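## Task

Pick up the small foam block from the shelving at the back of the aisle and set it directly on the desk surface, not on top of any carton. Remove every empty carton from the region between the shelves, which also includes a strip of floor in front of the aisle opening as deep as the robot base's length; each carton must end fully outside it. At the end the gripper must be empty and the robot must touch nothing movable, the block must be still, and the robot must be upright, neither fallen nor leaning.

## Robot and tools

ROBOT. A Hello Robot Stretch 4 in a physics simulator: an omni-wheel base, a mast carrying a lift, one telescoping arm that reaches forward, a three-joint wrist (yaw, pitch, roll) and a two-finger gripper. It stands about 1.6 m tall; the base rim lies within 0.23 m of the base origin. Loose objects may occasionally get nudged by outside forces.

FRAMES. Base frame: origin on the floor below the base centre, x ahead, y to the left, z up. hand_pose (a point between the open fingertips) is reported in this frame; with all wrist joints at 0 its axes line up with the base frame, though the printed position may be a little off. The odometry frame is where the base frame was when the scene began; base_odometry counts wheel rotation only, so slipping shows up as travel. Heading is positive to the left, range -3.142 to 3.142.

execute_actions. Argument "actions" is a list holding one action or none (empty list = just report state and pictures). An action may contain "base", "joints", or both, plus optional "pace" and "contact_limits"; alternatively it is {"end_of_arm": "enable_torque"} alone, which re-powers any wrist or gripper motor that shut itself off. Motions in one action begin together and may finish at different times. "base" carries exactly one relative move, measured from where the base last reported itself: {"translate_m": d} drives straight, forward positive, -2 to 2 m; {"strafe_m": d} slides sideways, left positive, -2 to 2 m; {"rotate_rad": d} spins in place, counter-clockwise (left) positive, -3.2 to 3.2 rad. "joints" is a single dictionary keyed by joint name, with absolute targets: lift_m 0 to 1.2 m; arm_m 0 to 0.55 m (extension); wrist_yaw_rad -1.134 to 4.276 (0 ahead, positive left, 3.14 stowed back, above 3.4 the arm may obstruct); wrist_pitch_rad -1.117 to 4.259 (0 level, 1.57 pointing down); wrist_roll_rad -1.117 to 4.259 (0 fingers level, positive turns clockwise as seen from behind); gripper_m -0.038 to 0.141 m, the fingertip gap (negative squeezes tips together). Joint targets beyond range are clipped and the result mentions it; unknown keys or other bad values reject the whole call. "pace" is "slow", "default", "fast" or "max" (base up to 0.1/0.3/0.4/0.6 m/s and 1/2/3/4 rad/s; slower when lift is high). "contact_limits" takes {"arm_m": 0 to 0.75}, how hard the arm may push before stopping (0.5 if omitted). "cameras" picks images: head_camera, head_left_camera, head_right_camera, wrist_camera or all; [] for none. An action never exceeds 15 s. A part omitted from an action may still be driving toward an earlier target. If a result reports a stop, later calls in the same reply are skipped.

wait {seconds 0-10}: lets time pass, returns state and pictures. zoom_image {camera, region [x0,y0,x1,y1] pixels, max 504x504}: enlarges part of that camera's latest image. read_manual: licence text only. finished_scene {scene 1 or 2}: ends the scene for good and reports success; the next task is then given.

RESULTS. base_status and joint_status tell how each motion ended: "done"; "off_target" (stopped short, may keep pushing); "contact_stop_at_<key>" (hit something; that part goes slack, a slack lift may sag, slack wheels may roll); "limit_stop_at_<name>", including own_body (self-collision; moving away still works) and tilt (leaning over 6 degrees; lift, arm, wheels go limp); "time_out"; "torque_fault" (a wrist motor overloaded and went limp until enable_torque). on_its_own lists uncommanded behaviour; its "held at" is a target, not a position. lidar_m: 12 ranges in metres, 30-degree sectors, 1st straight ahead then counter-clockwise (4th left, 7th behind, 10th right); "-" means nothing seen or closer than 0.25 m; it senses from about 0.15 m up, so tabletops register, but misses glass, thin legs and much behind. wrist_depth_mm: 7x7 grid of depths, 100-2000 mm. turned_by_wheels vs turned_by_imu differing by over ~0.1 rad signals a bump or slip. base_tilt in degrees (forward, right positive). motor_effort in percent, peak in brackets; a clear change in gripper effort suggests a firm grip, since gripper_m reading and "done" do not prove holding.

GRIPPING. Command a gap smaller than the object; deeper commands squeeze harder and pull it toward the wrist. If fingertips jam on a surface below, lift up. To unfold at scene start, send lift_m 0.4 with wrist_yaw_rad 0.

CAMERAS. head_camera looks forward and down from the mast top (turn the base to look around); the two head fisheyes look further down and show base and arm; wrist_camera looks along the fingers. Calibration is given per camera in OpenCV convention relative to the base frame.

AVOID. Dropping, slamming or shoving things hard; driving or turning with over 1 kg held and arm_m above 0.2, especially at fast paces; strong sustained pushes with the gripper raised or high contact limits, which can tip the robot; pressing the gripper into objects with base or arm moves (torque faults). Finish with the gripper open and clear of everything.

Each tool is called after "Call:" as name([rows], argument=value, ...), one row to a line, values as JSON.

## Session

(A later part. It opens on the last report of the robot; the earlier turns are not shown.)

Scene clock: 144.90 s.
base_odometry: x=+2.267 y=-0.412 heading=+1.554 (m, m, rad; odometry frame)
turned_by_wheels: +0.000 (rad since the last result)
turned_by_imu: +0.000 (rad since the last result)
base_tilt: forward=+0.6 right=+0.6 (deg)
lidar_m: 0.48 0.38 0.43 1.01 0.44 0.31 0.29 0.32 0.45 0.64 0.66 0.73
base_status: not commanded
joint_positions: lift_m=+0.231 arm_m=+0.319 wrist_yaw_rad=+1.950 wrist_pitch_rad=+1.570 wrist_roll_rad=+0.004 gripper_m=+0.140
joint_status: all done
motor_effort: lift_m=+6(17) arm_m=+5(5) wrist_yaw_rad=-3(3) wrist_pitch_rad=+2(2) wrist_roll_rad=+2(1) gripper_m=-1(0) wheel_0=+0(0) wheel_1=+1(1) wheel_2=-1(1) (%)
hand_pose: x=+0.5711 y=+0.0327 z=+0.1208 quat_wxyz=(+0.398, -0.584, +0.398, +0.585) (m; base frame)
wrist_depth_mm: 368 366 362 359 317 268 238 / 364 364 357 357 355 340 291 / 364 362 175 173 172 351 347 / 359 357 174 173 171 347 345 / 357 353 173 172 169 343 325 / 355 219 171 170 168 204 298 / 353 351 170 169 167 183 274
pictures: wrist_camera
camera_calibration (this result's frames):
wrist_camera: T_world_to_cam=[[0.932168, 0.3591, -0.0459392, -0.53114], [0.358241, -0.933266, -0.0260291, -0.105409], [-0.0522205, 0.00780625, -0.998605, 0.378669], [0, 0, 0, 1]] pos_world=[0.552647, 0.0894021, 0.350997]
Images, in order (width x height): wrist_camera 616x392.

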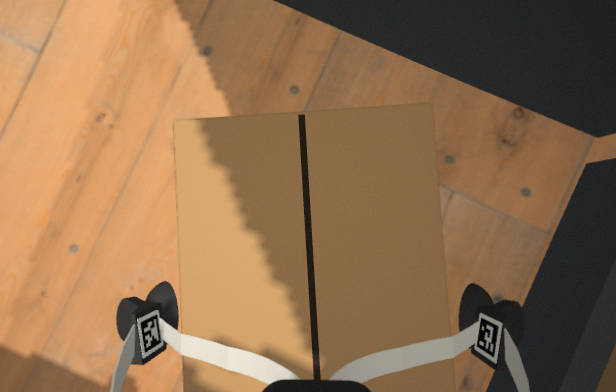

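Call:
execute_actions([
  {"joints":{"lift_m":0.255},"pace":"slow"},
], cameras=[])

Call:
execute_actions([
  {"joints":{"gripper_m":0.04}},
], cameras=["wrist_camera"])

Call:
execute_actions([
  {"joints":{"lift_m":0.45},"pace":"slow"},
], cameras=["wrist_camera","head_left_camera"])

Scene clock: 146.03 s.
base_odometry: x=+2.267 y=-0.412 heading=+1.555 (m, m, rad; odometry frame)
turned_by_wheels: +0.000 (rad since the last result)
turned_by_imu: +0.000 (rad since the last result)
base_tilt: forward=+0.6 right=+0.6 (deg)
lidar_m: 0.46 0.38 0.42 1.09 0.40 0.31 0.30 0.33 0.46 0.62 0.68 0.73
base_status: not commanded
joint_positions: lift_m=+0.255 arm_m=+0.319 wrist_yaw_rad=+1.950 wrist_pitch_rad=+1.570 wrist_roll_rad=+0.004 gripper_m=+0.140
joint_status: all done
motor_effort: lift_m=+22(25) arm_m=+5(5) wrist_yaw_rad=-2(3) wrist_pitch_rad=+0(1) wrist_roll_rad=+2(1) gripper_m=-1(1) wheel_0=+0(0) wheel_1=+2(1) wheel_2=+0(1) (%)
hand_pose: x=+0.5712 y=+0.0325 z=+0.1445 quat_wxyz=(+0.398, -0.584, +0.398, +0.585) (m; base frame)
wrist_depth_mm: 389 387 384 377 317 268 239 / 387 384 377 375 373 342 294 / 384 382 193 191 190 368 362 / 382 377 192 190 189 364 362 / 379 377 190 189 187 362 330 / 377 375 189 188 186 211 303 / 373 370 187 156 185 312 282
pictures: none
No camera images: the call's "cameras" was empty. Leave "cameras" out to get every camera's image.

Scene clock: 148.03 s.
base_odometry: x=+2.267 y=-0.412 heading=+1.555 (m, m, rad; odometry frame)
turned_by_wheels: +0.000 (rad since the last result)
turned_by_imu: +0.000 (rad since the last result)
base_tilt: forward=+0.6 right=+0.6 (deg)
lidar_m: 0.47 0.39 0.44 1.05 0.42 0.31 0.28 0.32 0.45 0.61 0.67 0.71
base_status: not commanded
joint_positions: lift_m=+0.255 arm_m=+0.319 wrist_yaw_rad=+1.950 wrist_pitch_rad=+1.570 wrist_roll_rad=+0.004 gripper_m=+0.041
joint_status: all done
motor_effort: lift_m=+21(22) arm_m=+5(5) wrist_yaw_rad=-3(2) wrist_pitch_rad=+0(0) wrist_roll_rad=+1(1) gripper_m=-34(38) wheel_0=+0(0) wheel_1=+1(1) wheel_2=+0(0) (%)
hand_pose: x=+0.5712 y=+0.0325 z=+0.1446 quat_wxyz=(+0.398, -0.584, +0.398, +0.585) (m; base frame)
wrist_depth_mm: 389 387 382 377 317 268 239 / 384 384 382 375 373 343 296 / 384 379 170 168 166 366 362 / 382 379 169 168 166 364 359 / 379 375 169 167 166 362 330 / 375 373 168 166 165 351 304 / 373 175 167 166 164 165 279
pictures: wrist_camera
camera_calibration (this result's frames):
wrist_camera: T_world_to_cam=[[0.932222, 0.35896, -0.0459302, -0.530102], [0.358141, -0.933326, -0.0252626, -0.105082], [-0.0519361, 0.00710086, -0.998625, 0.40231], [0, 0, 0, 1]] pos_world=[0.552702, 0.0893534, 0.374754]
Images, in order (width x height): wrist_camera 616x392.

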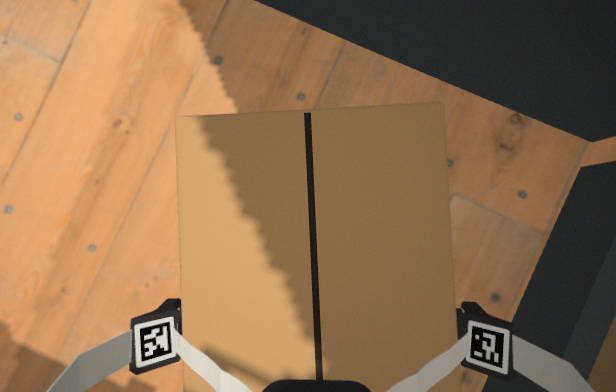

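Scene clock: 150.37 s.
base_odometry: x=+2.267 y=-0.412 heading=+1.555 (m, m, rad; odometry frame)
turned_by_wheels: +0.000 (rad since the last result)
turned_by_imu: +0.000 (rad since the last result)
base_tilt: forward=+0.6 right=+0.7 (deg)
lidar_m: 0.47 0.36 0.42 1.04 0.42 0.30 0.28 0.33 0.47 0.62 0.69 0.73
base_status: not commanded
joint_positions: lift_m=+0.450 arm_m=+0.319 wrist_yaw_rad=+1.950 wrist_pitch_rad=+1.570 wrist_roll_rad=+0.004 gripper_m=+0.041
joint_status: all done
motor_effort: lift_m=+22(20) arm_m=+5(5) wrist_yaw_rad=-3(3) wrist_pitch_rad=+0(0) wrist_roll_rad=+2(2) gripper_m=-37(37) wheel_0=+0(0) wheel_1=+1(1) wheel_2=+0(0) (%)
hand_pose: x=+0.5712 y=+0.0325 z=+0.3395 quat_wxyz=(+0.398, -0.584, +0.398, +0.585) (m; base frame)
wrist_depth_mm: 585 585 521 387 315 268 240 / 484 591 580 564 399 343 296 / 480 580 170 168 167 452 389 / 517 574 169 167 166 530 377 / 580 574 169 167 165 477 368 / 580 569 167 167 165 387 332 / 569 175 167 165 164 164 279
pictures: head_left_camera, wrist_camera
camera_calibration (this result's frames):
wrist_camera: T_world_to_cam=[[0.932222, 0.358961, -0.0459302, -0.521155], [0.358141, -0.933326, -0.0252627, -0.10016], [-0.0519361, 0.00710096, -0.998625, 0.596877], [0, 0, 0, 1]] pos_world=[0.552703, 0.0893534, 0.569589]
Images, in order (width x height): head_left_camera 420x672, wrist_camera 616x392.

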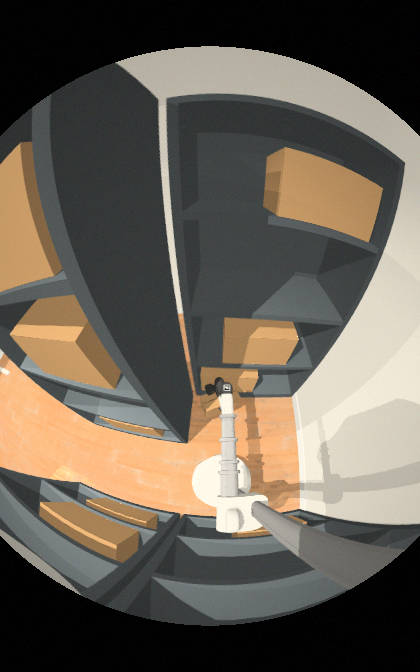

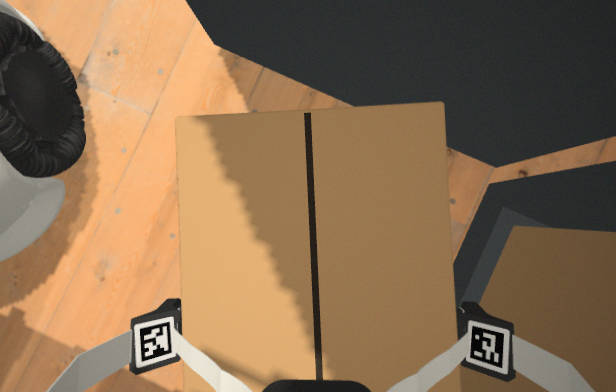

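Call:
execute_actions([
  {"base":{"strafe_m":-0.12},"joints":{"arm_m":0,"lift_m":0.52},"pace":"slow"},
], cameras=[])

Call:
execute_actions([
  {"base":{"rotate_rad":0.55},"joints":{"wrist_yaw_rad":1.2},"pace":"slow"},
], cameras=[])

Call:
execute_actions([
  {"base":{"rotate_rad":0.55},"joints":{"wrist_yaw_rad":0.6},"pace":"slow"},
], cameras=[])

Call:
execute_actions([
  {"base":{"rotate_rad":0.52},"joints":{"wrist_yaw_rad":0.0},"pace":"slow"},
], cameras=["head_left_camera","head_camera"])

Scene clock: 155.13 s.
base_odometry: x=+2.387 y=-0.414 heading=+1.555 (m, m, rad; odometry frame)
turned_by_wheels: +0.000 (rad since the last result)
turned_by_imu: +0.001 (rad since the last result)
base_tilt: forward=+0.7 right=+0.6 (deg)
lidar_m: 0.28 0.51 0.46 1.05 0.43 0.33 0.30 0.35 0.48 0.52 0.55 0.28
base_status: done
joint_positions: lift_m=+0.520 arm_m=+0.001 wrist_yaw_rad=+1.950 wrist_pitch_rad=+1.570 wrist_roll_rad=+0.004 gripper_m=+0.041
joint_status: all done
motor_effort: lift_m=+22(23) arm_m=-5(8) wrist_yaw_rad=-2(2) wrist_pitch_rad=+0(1) wrist_roll_rad=+2(2) gripper_m=-37(35) wheel_0=+1(5) wheel_1=+1(8) wheel_2=+0(0) (%)
hand_pose: x=+0.2530 y=+0.0325 z=+0.4095 quat_wxyz=(+0.398, -0.584, +0.398, +0.585) (m; base frame)
wrist_depth_mm: 661 661 661 654 647 504 436 / 442 436 442 654 647 627 539 / 439 433 170 168 167 634 621 / 433 433 169 167 166 627 621 / 430 427 169 167 166 621 615 / 433 427 168 167 165 621 615 / 433 175 167 166 165 164 609
pictures: none
No camera images: the call's "cameras" was empty. Leave "cameras" out to get every camera's image.

Scene clock: 156.90 s.
base_odometry: x=+2.387 y=-0.414 heading=+2.104 (m, m, rad; odometry frame)
turned_by_wheels: +0.550 (rad since the last result)
turned_by_imu: +0.533 (rad since the last result)
base_tilt: forward=+0.7 right=+0.6 (deg)
lidar_m: 0.59 0.44 1.00 0.39 0.30 0.29 0.33 0.48 0.49 0.55 0.71 0.25
base_status: done
joint_positions: lift_m=+0.520 arm_m=+0.001 wrist_yaw_rad=+1.200 wrist_pitch_rad=+1.570 wrist_roll_rad=+0.004 gripper_m=+0.041
joint_status: all done
motor_effort: lift_m=+22(23) arm_m=-5(6) wrist_yaw_rad=-3(7) wrist_pitch_rad=+0(0) wrist_roll_rad=+3(1) gripper_m=-35(38) wheel_0=+0(5) wheel_1=-2(5) wheel_2=-2(1) (%)
hand_pose: x=+0.2534 y=-0.0315 z=+0.4095 quat_wxyz=(+0.585, -0.398, +0.584, +0.398) (m; base frame)
wrist_depth_mm: 668 668 661 647 640 410 377 / 661 654 654 647 627 549 496 / 661 654 169 168 167 627 621 / 436 430 169 167 166 634 621 / 433 427 168 167 165 621 615 / 430 427 168 166 165 615 615 / 427 174 167 165 163 165 609
pictures: none
No camera images: the call's "cameras" was empty. Leave "cameras" out to get every camera's image.

Scene clock: 158.67 s.
base_odometry: x=+2.387 y=-0.414 heading=+2.654 (m, m, rad; odometry frame)
turned_by_wheels: +0.550 (rad since the last result)
turned_by_imu: +0.533 (rad since the last result)
base_tilt: forward=+0.7 right=+0.6 (deg)
lidar_m: 0.25 0.90 0.41 0.29 0.28 0.34 0.50 0.51 0.55 0.72 0.68 0.49
base_status: done
joint_positions: lift_m=+0.520 arm_m=+0.001 wrist_yaw_rad=+0.600 wrist_pitch_rad=+1.570 wrist_roll_rad=+0.004 gripper_m=+0.041
joint_status: all done
motor_effort: lift_m=+22(23) arm_m=-6(5) wrist_yaw_rad=-4(8) wrist_pitch_rad=+0(0) wrist_roll_rad=+1(3) gripper_m=-35(35) wheel_0=-2(3) wheel_1=-1(7) wheel_2=+0(8) (%)
hand_pose: x=+0.2214 y=-0.0720 z=+0.4095 quat_wxyz=(+0.676, -0.208, +0.676, +0.208) (m; base frame)
wrist_depth_mm: 615 668 654 654 647 564 303 / 647 654 654 647 640 455 399 / 647 661 169 168 167 627 597 / 654 654 169 167 166 627 621 / 627 430 169 167 165 621 615 / 433 427 168 166 164 621 609 / 427 174 167 165 164 165 609
pictures: none
No camera images: the call's "cameras" was empty. Leave "cameras" out to get every camera's image.

Scene clock: 160.40 s.
base_odometry: x=+2.387 y=-0.414 heading=-3.109 (m, m, rad; odometry frame)
turned_by_wheels: +0.520 (rad since the last result)
turned_by_imu: +0.504 (rad since the last result)
base_tilt: forward=+0.6 right=+0.6 (deg)
lidar_m: 0.94 0.40 0.31 0.29 0.33 0.50 0.51 0.54 0.73 0.69 0.49 0.46
base_status: done
joint_positions: lift_m=+0.520 arm_m=+0.001 wrist_yaw_rad=+0.000 wrist_pitch_rad=+1.570 wrist_roll_rad=+0.004 gripper_m=+0.041
joint_status: all done
motor_effort: lift_m=+22(23) arm_m=-5(5) wrist_yaw_rad=-4(7) wrist_pitch_rad=+0(0) wrist_roll_rad=+1(2) gripper_m=-35(35) wheel_0=-1(4) wheel_1=-1(3) wheel_2=-1(5) (%)
hand_pose: x=+0.1720 y=-0.0874 z=+0.4095 quat_wxyz=(+0.707, +0.001, +0.707, -0.001) (m; base frame)
wrist_depth_mm: 585 661 661 647 640 564 373 / 549 661 654 647 634 559 430 / 585 654 170 168 166 627 621 / 580 654 169 167 166 621 621 / 580 647 169 167 166 627 627 / 569 433 168 166 165 615 615 / 569 174 167 166 164 165 609
pictures: head_camera, head_left_camera
Images, in order (width x height): head_camera 420x560, head_left_camera 420x672.

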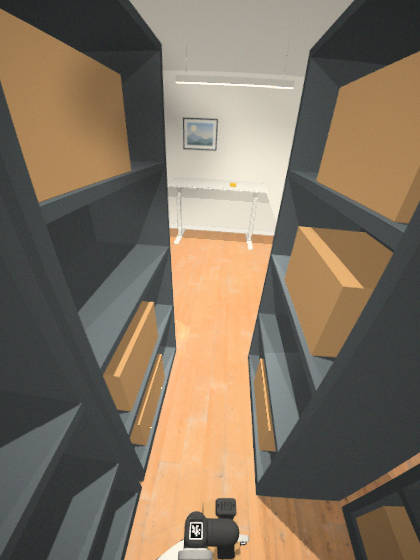

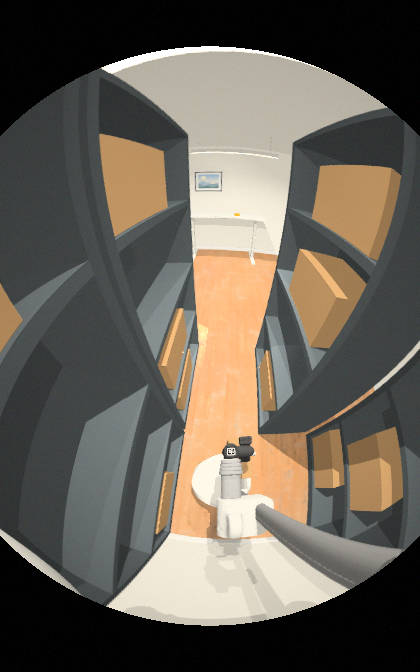

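Call:
execute_actions([
  {"base":{"rotate_rad":-0.04},"pace":"slow"},
], cameras=[])

Call:
execute_actions([
  {"base":{"translate_m":0.6}},
], cameras=["head_camera"])

Scene clock: 161.23 s.
base_odometry: x=+2.387 y=-0.414 heading=+3.134 (m, m, rad; odometry frame)
turned_by_wheels: -0.040 (rad since the last result)
turned_by_imu: -0.038 (rad since the last result)
base_tilt: forward=+0.7 right=+0.6 (deg)
lidar_m: 1.06 0.42 0.33 0.30 0.31 0.44 0.51 0.54 0.74 0.69 0.50 0.47
base_status: done
joint_positions: lift_m=+0.520 arm_m=+0.001 wrist_yaw_rad=+0.000 wrist_pitch_rad=+1.570 wrist_roll_rad=+0.004 gripper_m=+0.041
joint_status: not commanded
motor_effort: lift_m=+22(23) arm_m=-5(5) wrist_yaw_rad=-4(4) wrist_pitch_rad=+0(0) wrist_roll_rad=+2(0) gripper_m=-35(36) wheel_0=+2(2) wheel_1=+0(0) wheel_2=+0(0) (%)
hand_pose: x=+0.1720 y=-0.0874 z=+0.4095 quat_wxyz=(+0.707, +0.001, +0.707, -0.001) (m; base frame)
wrist_depth_mm: 591 661 654 647 640 564 353 / 564 661 654 647 640 559 466 / 574 647 169 168 166 627 627 / 574 647 169 167 166 627 621 / 580 647 168 167 166 615 621 / 574 433 168 167 164 615 615 / 569 175 167 165 164 164 609
pictures: none
No camera images: the call's "cameras" was empty. Leave "cameras" out to get every camera's image.

Scene clock: 164.70 s.
base_odometry: x=+1.787 y=-0.409 heading=+3.134 (m, m, rad; odometry frame)
turned_by_wheels: +0.000 (rad since the last result)
turned_by_imu: -0.001 (rad since the last result)
base_tilt: forward=+0.6 right=+0.6 (deg)
lidar_m: 2.83 0.37 0.28 0.26 0.31 0.43 1.10 1.08 0.25 0.27 0.30 0.44
base_status: done
joint_positions: lift_m=+0.520 arm_m=+0.001 wrist_yaw_rad=+0.000 wrist_pitch_rad=+1.570 wrist_roll_rad=+0.004 gripper_m=+0.041
joint_status: not commanded
motor_effort: lift_m=+23(22) arm_m=-5(5) wrist_yaw_rad=-3(4) wrist_pitch_rad=+1(0) wrist_roll_rad=+1(2) gripper_m=-35(37) wheel_0=+1(4) wheel_1=+0(11) wheel_2=+0(11) (%)
hand_pose: x=+0.1720 y=-0.0874 z=+0.4095 quat_wxyz=(+0.707, +0.001, +0.707, -0.001) (m; base frame)
wrist_depth_mm: 597 661 654 640 640 580 462 / 574 654 654 647 640 569 413 / 549 647 170 168 166 559 407 / 554 661 169 168 166 549 404 / 554 647 169 167 165 544 399 / 564 433 168 167 164 480 397 / 544 174 167 166 164 164 351
pictures: head_camera
Images, in order (width x height): head_camera 420x560.

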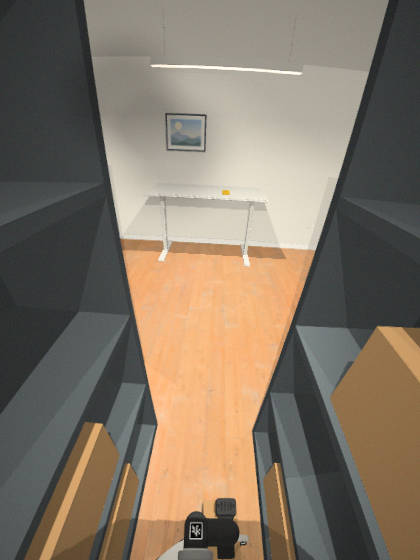

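Call:
execute_actions([
  {"base":{"strafe_m":0.015},"pace":"slow"},
], cameras=[])

Call:
execute_actions([
  {"base":{"translate_m":1.5}},
], cameras=[])

Call:
execute_actions([
  {"base":{"rotate_rad":1.4},"joints":{"arm_m":0.5}},
], cameras=[])

Call:
execute_actions([
  {"base":{"translate_m":0.45},"joints":{"lift_m":0.3}},
], cameras=["head_camera","head_left_camera"])

Scene clock: 165.93 s.
base_odometry: x=+1.787 y=-0.424 heading=+3.134 (m, m, rad; odometry frame)
turned_by_wheels: +0.000 (rad since the last result)
turned_by_imu: +0.000 (rad since the last result)
base_tilt: forward=+0.6 right=+0.6 (deg)
lidar_m: 2.83 0.35 0.26 0.25 0.27 0.40 1.11 1.05 0.29 0.28 0.31 0.47
base_status: done
joint_positions: lift_m=+0.520 arm_m=+0.001 wrist_yaw_rad=+0.000 wrist_pitch_rad=+1.570 wrist_roll_rad=+0.004 gripper_m=+0.041
joint_status: not commanded
motor_effort: lift_m=+23(22) arm_m=-5(5) wrist_yaw_rad=-3(3) wrist_pitch_rad=+1(0) wrist_roll_rad=+2(2) gripper_m=-35(36) wheel_0=+0(5) wheel_1=+2(4) wheel_2=+0(2) (%)
hand_pose: x=+0.1720 y=-0.0874 z=+0.4095 quat_wxyz=(+0.707, +0.001, +0.707, -0.001) (m; base frame)
wrist_depth_mm: 591 654 654 654 647 627 554 / 549 654 654 647 647 615 436 / 525 654 170 168 166 591 427 / 535 654 169 167 166 549 424 / 535 640 169 167 165 549 424 / 549 433 168 166 165 508 424 / 525 175 167 165 164 164 375
pictures: none
No camera images: the call's "cameras" was empty. Leave "cameras" out to get every camera's image.

Scene clock: 172.40 s.
base_odometry: x=+0.287 y=-0.413 heading=+3.134 (m, m, rad; odometry frame)
turned_by_wheels: +0.000 (rad since the last result)
turned_by_imu: -0.003 (rad since the last result)
base_tilt: forward=+0.6 right=+0.6 (deg)
lidar_m: 1.32 1.42 1.78 1.74 1.86 0.76 1.02 0.84 1.13 1.18 2.02 1.37
base_status: done
joint_positions: lift_m=+0.520 arm_m=+0.001 wrist_yaw_rad=+0.000 wrist_pitch_rad=+1.570 wrist_roll_rad=+0.004 gripper_m=+0.041
joint_status: not commanded
motor_effort: lift_m=+23(23) arm_m=-5(5) wrist_yaw_rad=-3(3) wrist_pitch_rad=+1(0) wrist_roll_rad=+1(2) gripper_m=-33(36) wheel_0=-1(2) wheel_1=-2(6) wheel_2=+0(10) (%)
hand_pose: x=+0.1720 y=-0.0874 z=+0.4095 quat_wxyz=(+0.707, +0.001, +0.707, -0.001) (m; base frame)
wrist_depth_mm: 668 661 661 654 654 634 634 / 668 654 654 647 640 640 634 / 654 647 170 167 166 627 627 / 654 654 169 167 166 621 615 / 647 647 168 167 165 627 621 / 647 430 168 166 165 621 615 / 647 175 167 165 164 165 615
pictures: none
No camera images: the call's "cameras" was empty. Leave "cameras" out to get every camera's image.

Scene clock: 174.93 s.
base_odometry: x=+0.287 y=-0.413 heading=-1.749 (m, m, rad; odometry frame)
turned_by_wheels: +1.400 (rad since the last result)
turned_by_imu: +1.357 (rad since the last result)
base_tilt: forward=+0.7 right=+0.5 (deg)
lidar_m: 0.52 1.78 0.79 0.77 0.86 0.91 1.21 1.19 1.46 1.31 1.34 0.55
base_status: done
joint_positions: lift_m=+0.520 arm_m=+0.499 wrist_yaw_rad=+0.000 wrist_pitch_rad=+1.570 wrist_roll_rad=+0.004 gripper_m=+0.041
joint_status: all done
motor_effort: lift_m=+22(22) arm_m=+5(6) wrist_yaw_rad=-3(2) wrist_pitch_rad=+3(3) wrist_roll_rad=+1(1) gripper_m=-36(35) wheel_0=+1(7) wheel_1=+0(6) wheel_2=+1(7) (%)
hand_pose: x=+0.6703 y=-0.0874 z=+0.4095 quat_wxyz=(+0.708, +0.001, +0.707, -0.001) (m; base frame)
wrist_depth_mm: 668 676 647 661 640 634 634 / 661 654 647 647 634 634 627 / 654 654 170 168 166 627 621 / 654 654 169 167 166 621 621 / 647 654 168 167 166 615 615 / 647 640 168 167 164 615 621 / 640 175 167 165 164 164 609
pictures: none
No camera images: the call's "cameras" was empty. Leave "cameras" out to get every camera's image.

Scene clock: 177.93 s.
base_odometry: x=+0.208 y=-0.856 heading=-1.749 (m, m, rad; odometry frame)
turned_by_wheels: +0.000 (rad since the last result)
turned_by_imu: +0.000 (rad since the last result)
base_tilt: forward=+0.7 right=+0.6 (deg)
lidar_m: 0.47 1.34 1.67 0.79 0.81 1.14 1.64 2.41 1.39 1.25 1.26 0.50
base_status: done
joint_positions: lift_m=+0.300 arm_m=+0.499 wrist_yaw_rad=+0.000 wrist_pitch_rad=+1.570 wrist_roll_rad=+0.004 gripper_m=+0.041
joint_status: all done
motor_effort: lift_m=+17(21) arm_m=+5(5) wrist_yaw_rad=-3(3) wrist_pitch_rad=+1(2) wrist_roll_rad=+2(2) gripper_m=-34(37) wheel_0=+0(4) wheel_1=+1(7) wheel_2=+1(11) (%)
hand_pose: x=+0.6703 y=-0.0874 z=+0.1899 quat_wxyz=(+0.707, +0.001, +0.707, -0.001) (m; base frame)
wrist_depth_mm: 436 433 430 421 421 415 413 / 430 427 427 421 415 413 410 / 430 427 170 168 167 410 410 / 424 424 169 167 166 407 407 / 424 421 169 167 166 407 402 / 418 418 167 166 164 402 402 / 421 175 167 166 164 165 397
pictures: head_camera, head_left_camera
Images, in order (width x height): head_camera 420x560, head_left_camera 420x672.

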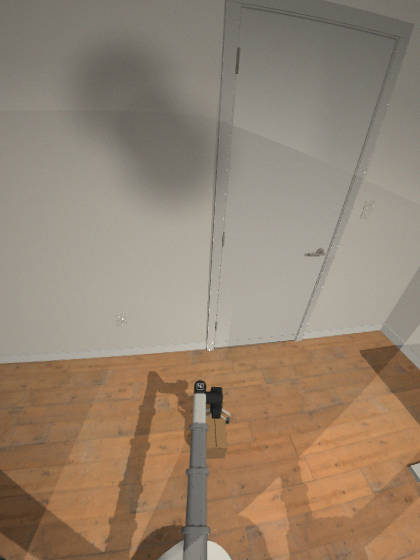

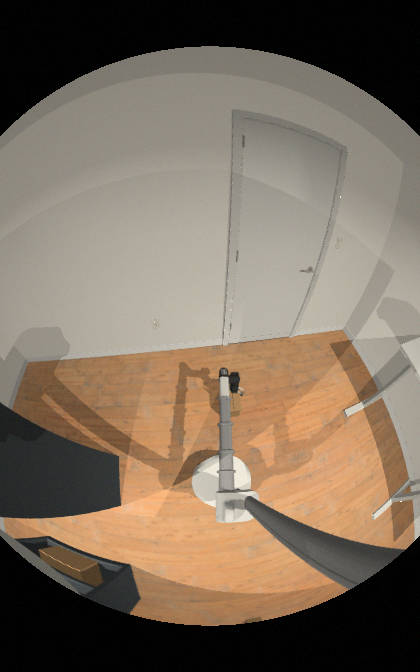

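Call:
execute_actions([
  {"joints":{"lift_m":0.258},"pace":"slow"},
], cameras=[])

Call:
execute_actions([
  {"joints":{"gripper_m":0.14}},
], cameras=[])

Call:
execute_actions([
  {"joints":{"lift_m":0.5}},
], cameras=[])

Call:
execute_actions([
  {"joints":{"arm_m":0.0},"pace":"fast"},
])

Scene clock: 179.40 s.
base_odometry: x=+0.208 y=-0.856 heading=-1.749 (m, m, rad; odometry frame)
turned_by_wheels: +0.000 (rad since the last result)
turned_by_imu: +0.000 (rad since the last result)
base_tilt: forward=+0.6 right=+0.6 (deg)
lidar_m: 0.50 1.33 1.66 0.79 0.81 1.18 1.63 2.38 1.40 1.23 1.25 0.56
base_status: not commanded
joint_positions: lift_m=+0.258 arm_m=+0.499 wrist_yaw_rad=+0.000 wrist_pitch_rad=+1.570 wrist_roll_rad=+0.004 gripper_m=+0.041
joint_status: all done
motor_effort: lift_m=+17(16) arm_m=+5(5) wrist_yaw_rad=-3(3) wrist_pitch_rad=+1(1) wrist_roll_rad=+2(1) gripper_m=-36(36) wheel_0=+0(0) wheel_1=+1(1) wheel_2=+1(1) (%)
hand_pose: x=+0.6703 y=-0.0874 z=+0.1479 quat_wxyz=(+0.707, +0.001, +0.707, -0.001) (m; base frame)
wrist_depth_mm: 392 389 387 382 377 375 373 / 392 387 382 377 375 368 366 / 384 384 170 168 166 370 366 / 382 379 169 167 166 366 364 / 382 377 169 167 166 364 364 / 379 377 167 166 165 362 359 / 377 174 167 165 164 164 357
pictures: none
No camera images: the call's "cameras" was empty. Leave "cameras" out to get every camera's image.

Scene clock: 181.40 s.
base_odometry: x=+0.208 y=-0.856 heading=-1.749 (m, m, rad; odometry frame)
turned_by_wheels: +0.000 (rad since the last result)
turned_by_imu: +0.000 (rad since the last result)
base_tilt: forward=+0.7 right=+0.6 (deg)
lidar_m: 0.49 1.32 1.67 0.80 0.83 1.17 1.63 2.40 1.39 1.23 1.29 0.55
base_status: not commanded
joint_positions: lift_m=+0.258 arm_m=+0.499 wrist_yaw_rad=+0.000 wrist_pitch_rad=+1.570 wrist_roll_rad=+0.004 gripper_m=+0.140
joint_status: all done
motor_effort: lift_m=+17(17) arm_m=+5(5) wrist_yaw_rad=-3(3) wrist_pitch_rad=+0(0) wrist_roll_rad=+1(2) gripper_m=-1(34) wheel_0=+0(0) wheel_1=+1(1) wheel_2=+1(1) (%)
hand_pose: x=+0.6702 y=-0.0874 z=+0.1479 quat_wxyz=(+0.707, +0.001, +0.707, -0.001) (m; base frame)
wrist_depth_mm: 389 387 387 382 375 375 375 / 389 387 382 377 375 375 368 / 387 382 196 195 193 373 368 / 382 379 195 193 192 368 368 / 379 379 195 192 190 364 362 / 379 377 192 191 190 211 359 / 377 373 191 156 187 359 355
pictures: none
No camera images: the call's "cameras" was empty. Leave "cameras" out to get every camera's image.

Scene clock: 183.47 s.
base_odometry: x=+0.208 y=-0.856 heading=-1.749 (m, m, rad; odometry frame)
turned_by_wheels: +0.000 (rad since the last result)
turned_by_imu: +0.000 (rad since the last result)
base_tilt: forward=+0.6 right=+0.6 (deg)
lidar_m: 0.49 1.31 1.69 0.78 0.78 1.17 1.65 2.40 1.37 1.27 1.27 0.52
base_status: not commanded
joint_positions: lift_m=+0.500 arm_m=+0.499 wrist_yaw_rad=+0.000 wrist_pitch_rad=+1.570 wrist_roll_rad=+0.004 gripper_m=+0.140
joint_status: all done
motor_effort: lift_m=+22(24) arm_m=+5(5) wrist_yaw_rad=-3(3) wrist_pitch_rad=+0(0) wrist_roll_rad=+2(2) gripper_m=-1(1) wheel_0=-1(0) wheel_1=+1(1) wheel_2=+1(0) (%)
hand_pose: x=+0.6702 y=-0.0874 z=+0.3895 quat_wxyz=(+0.707, +0.001, +0.707, -0.001) (m; base frame)
wrist_depth_mm: 647 640 634 634 621 615 609 / 634 634 634 634 609 615 615 / 640 627 621 615 615 609 603 / 634 621 627 436 609 615 597 / 634 621 621 433 603 603 597 / 627 609 609 430 597 211 591 / 627 621 615 157 603 591 585
pictures: none
No camera images: the call's "cameras" was empty. Leave "cameras" out to get every camera's image.

Scene clock: 185.57 s.
base_odometry: x=+0.208 y=-0.856 heading=-1.749 (m, m, rad; odometry frame)
turned_by_wheels: +0.000 (rad since the last result)
turned_by_imu: +0.000 (rad since the last result)
base_tilt: forward=+0.6 right=+0.7 (deg)
lidar_m: 0.52 1.35 1.69 0.80 0.81 1.17 1.66 2.37 1.38 1.28 1.29 0.56
base_status: not commanded
joint_positions: lift_m=+0.500 arm_m=+0.001 wrist_yaw_rad=+0.000 wrist_pitch_rad=+1.570 wrist_roll_rad=+0.004 gripper_m=+0.140
joint_status: all done
motor_effort: lift_m=+22(22) arm_m=-5(3) wrist_yaw_rad=-1(3) wrist_pitch_rad=+0(0) wrist_roll_rad=+2(2) gripper_m=+0(3) wheel_0=+0(0) wheel_1=+1(1) wheel_2=+0(1) (%)
hand_pose: x=+0.1719 y=-0.0874 z=+0.3895 quat_wxyz=(+0.707, +0.002, +0.707, -0.002) (m; base frame)
wrist_depth_mm: 654 647 634 627 621 615 615 / 640 640 634 627 621 615 609 / 640 627 634 627 621 609 603 / 634 627 621 609 615 609 603 / 627 627 421 436 609 609 591 / 627 410 402 399 449 211 603 / 621 404 397 157 394 597 591
pictures: head_camera, head_left_camera, head_right_camera, wrist_camera
camera_calibration (this result's frames):
wrist_camera: T_world_to_cam=[[-0.0119064, -0.998874, -0.04593, -0.0600023], [-0.999596, 0.0130758, -0.0252437, 0.248323], [0.0258159, 0.0456108, -0.998626, 0.616991], [0, 0, 0, 1]] pos_world=[0.23158, -0.0913232, 0.619656]
Images, in order (width x height): head_camera 420x560, head_left_camera 420x672, head_right_camera 420x672, wrist_camera 616x392.

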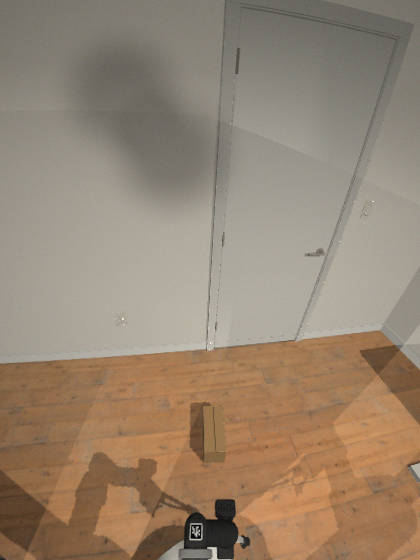

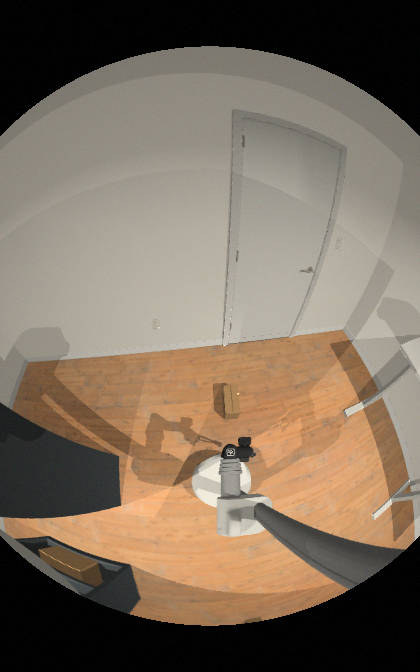

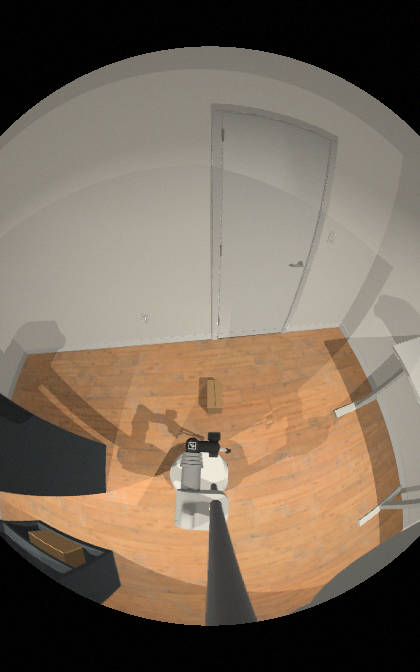

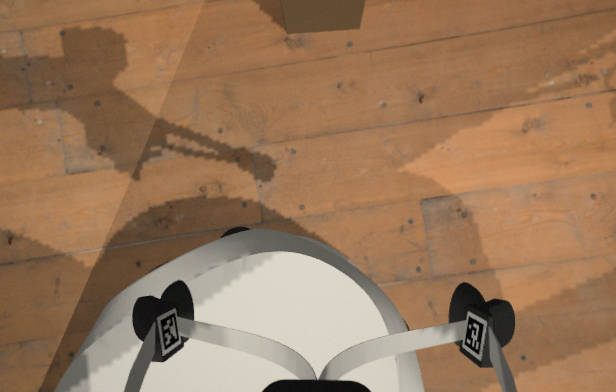

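Call:
finished_scene(scene=2)

The scene is finished: the task was done.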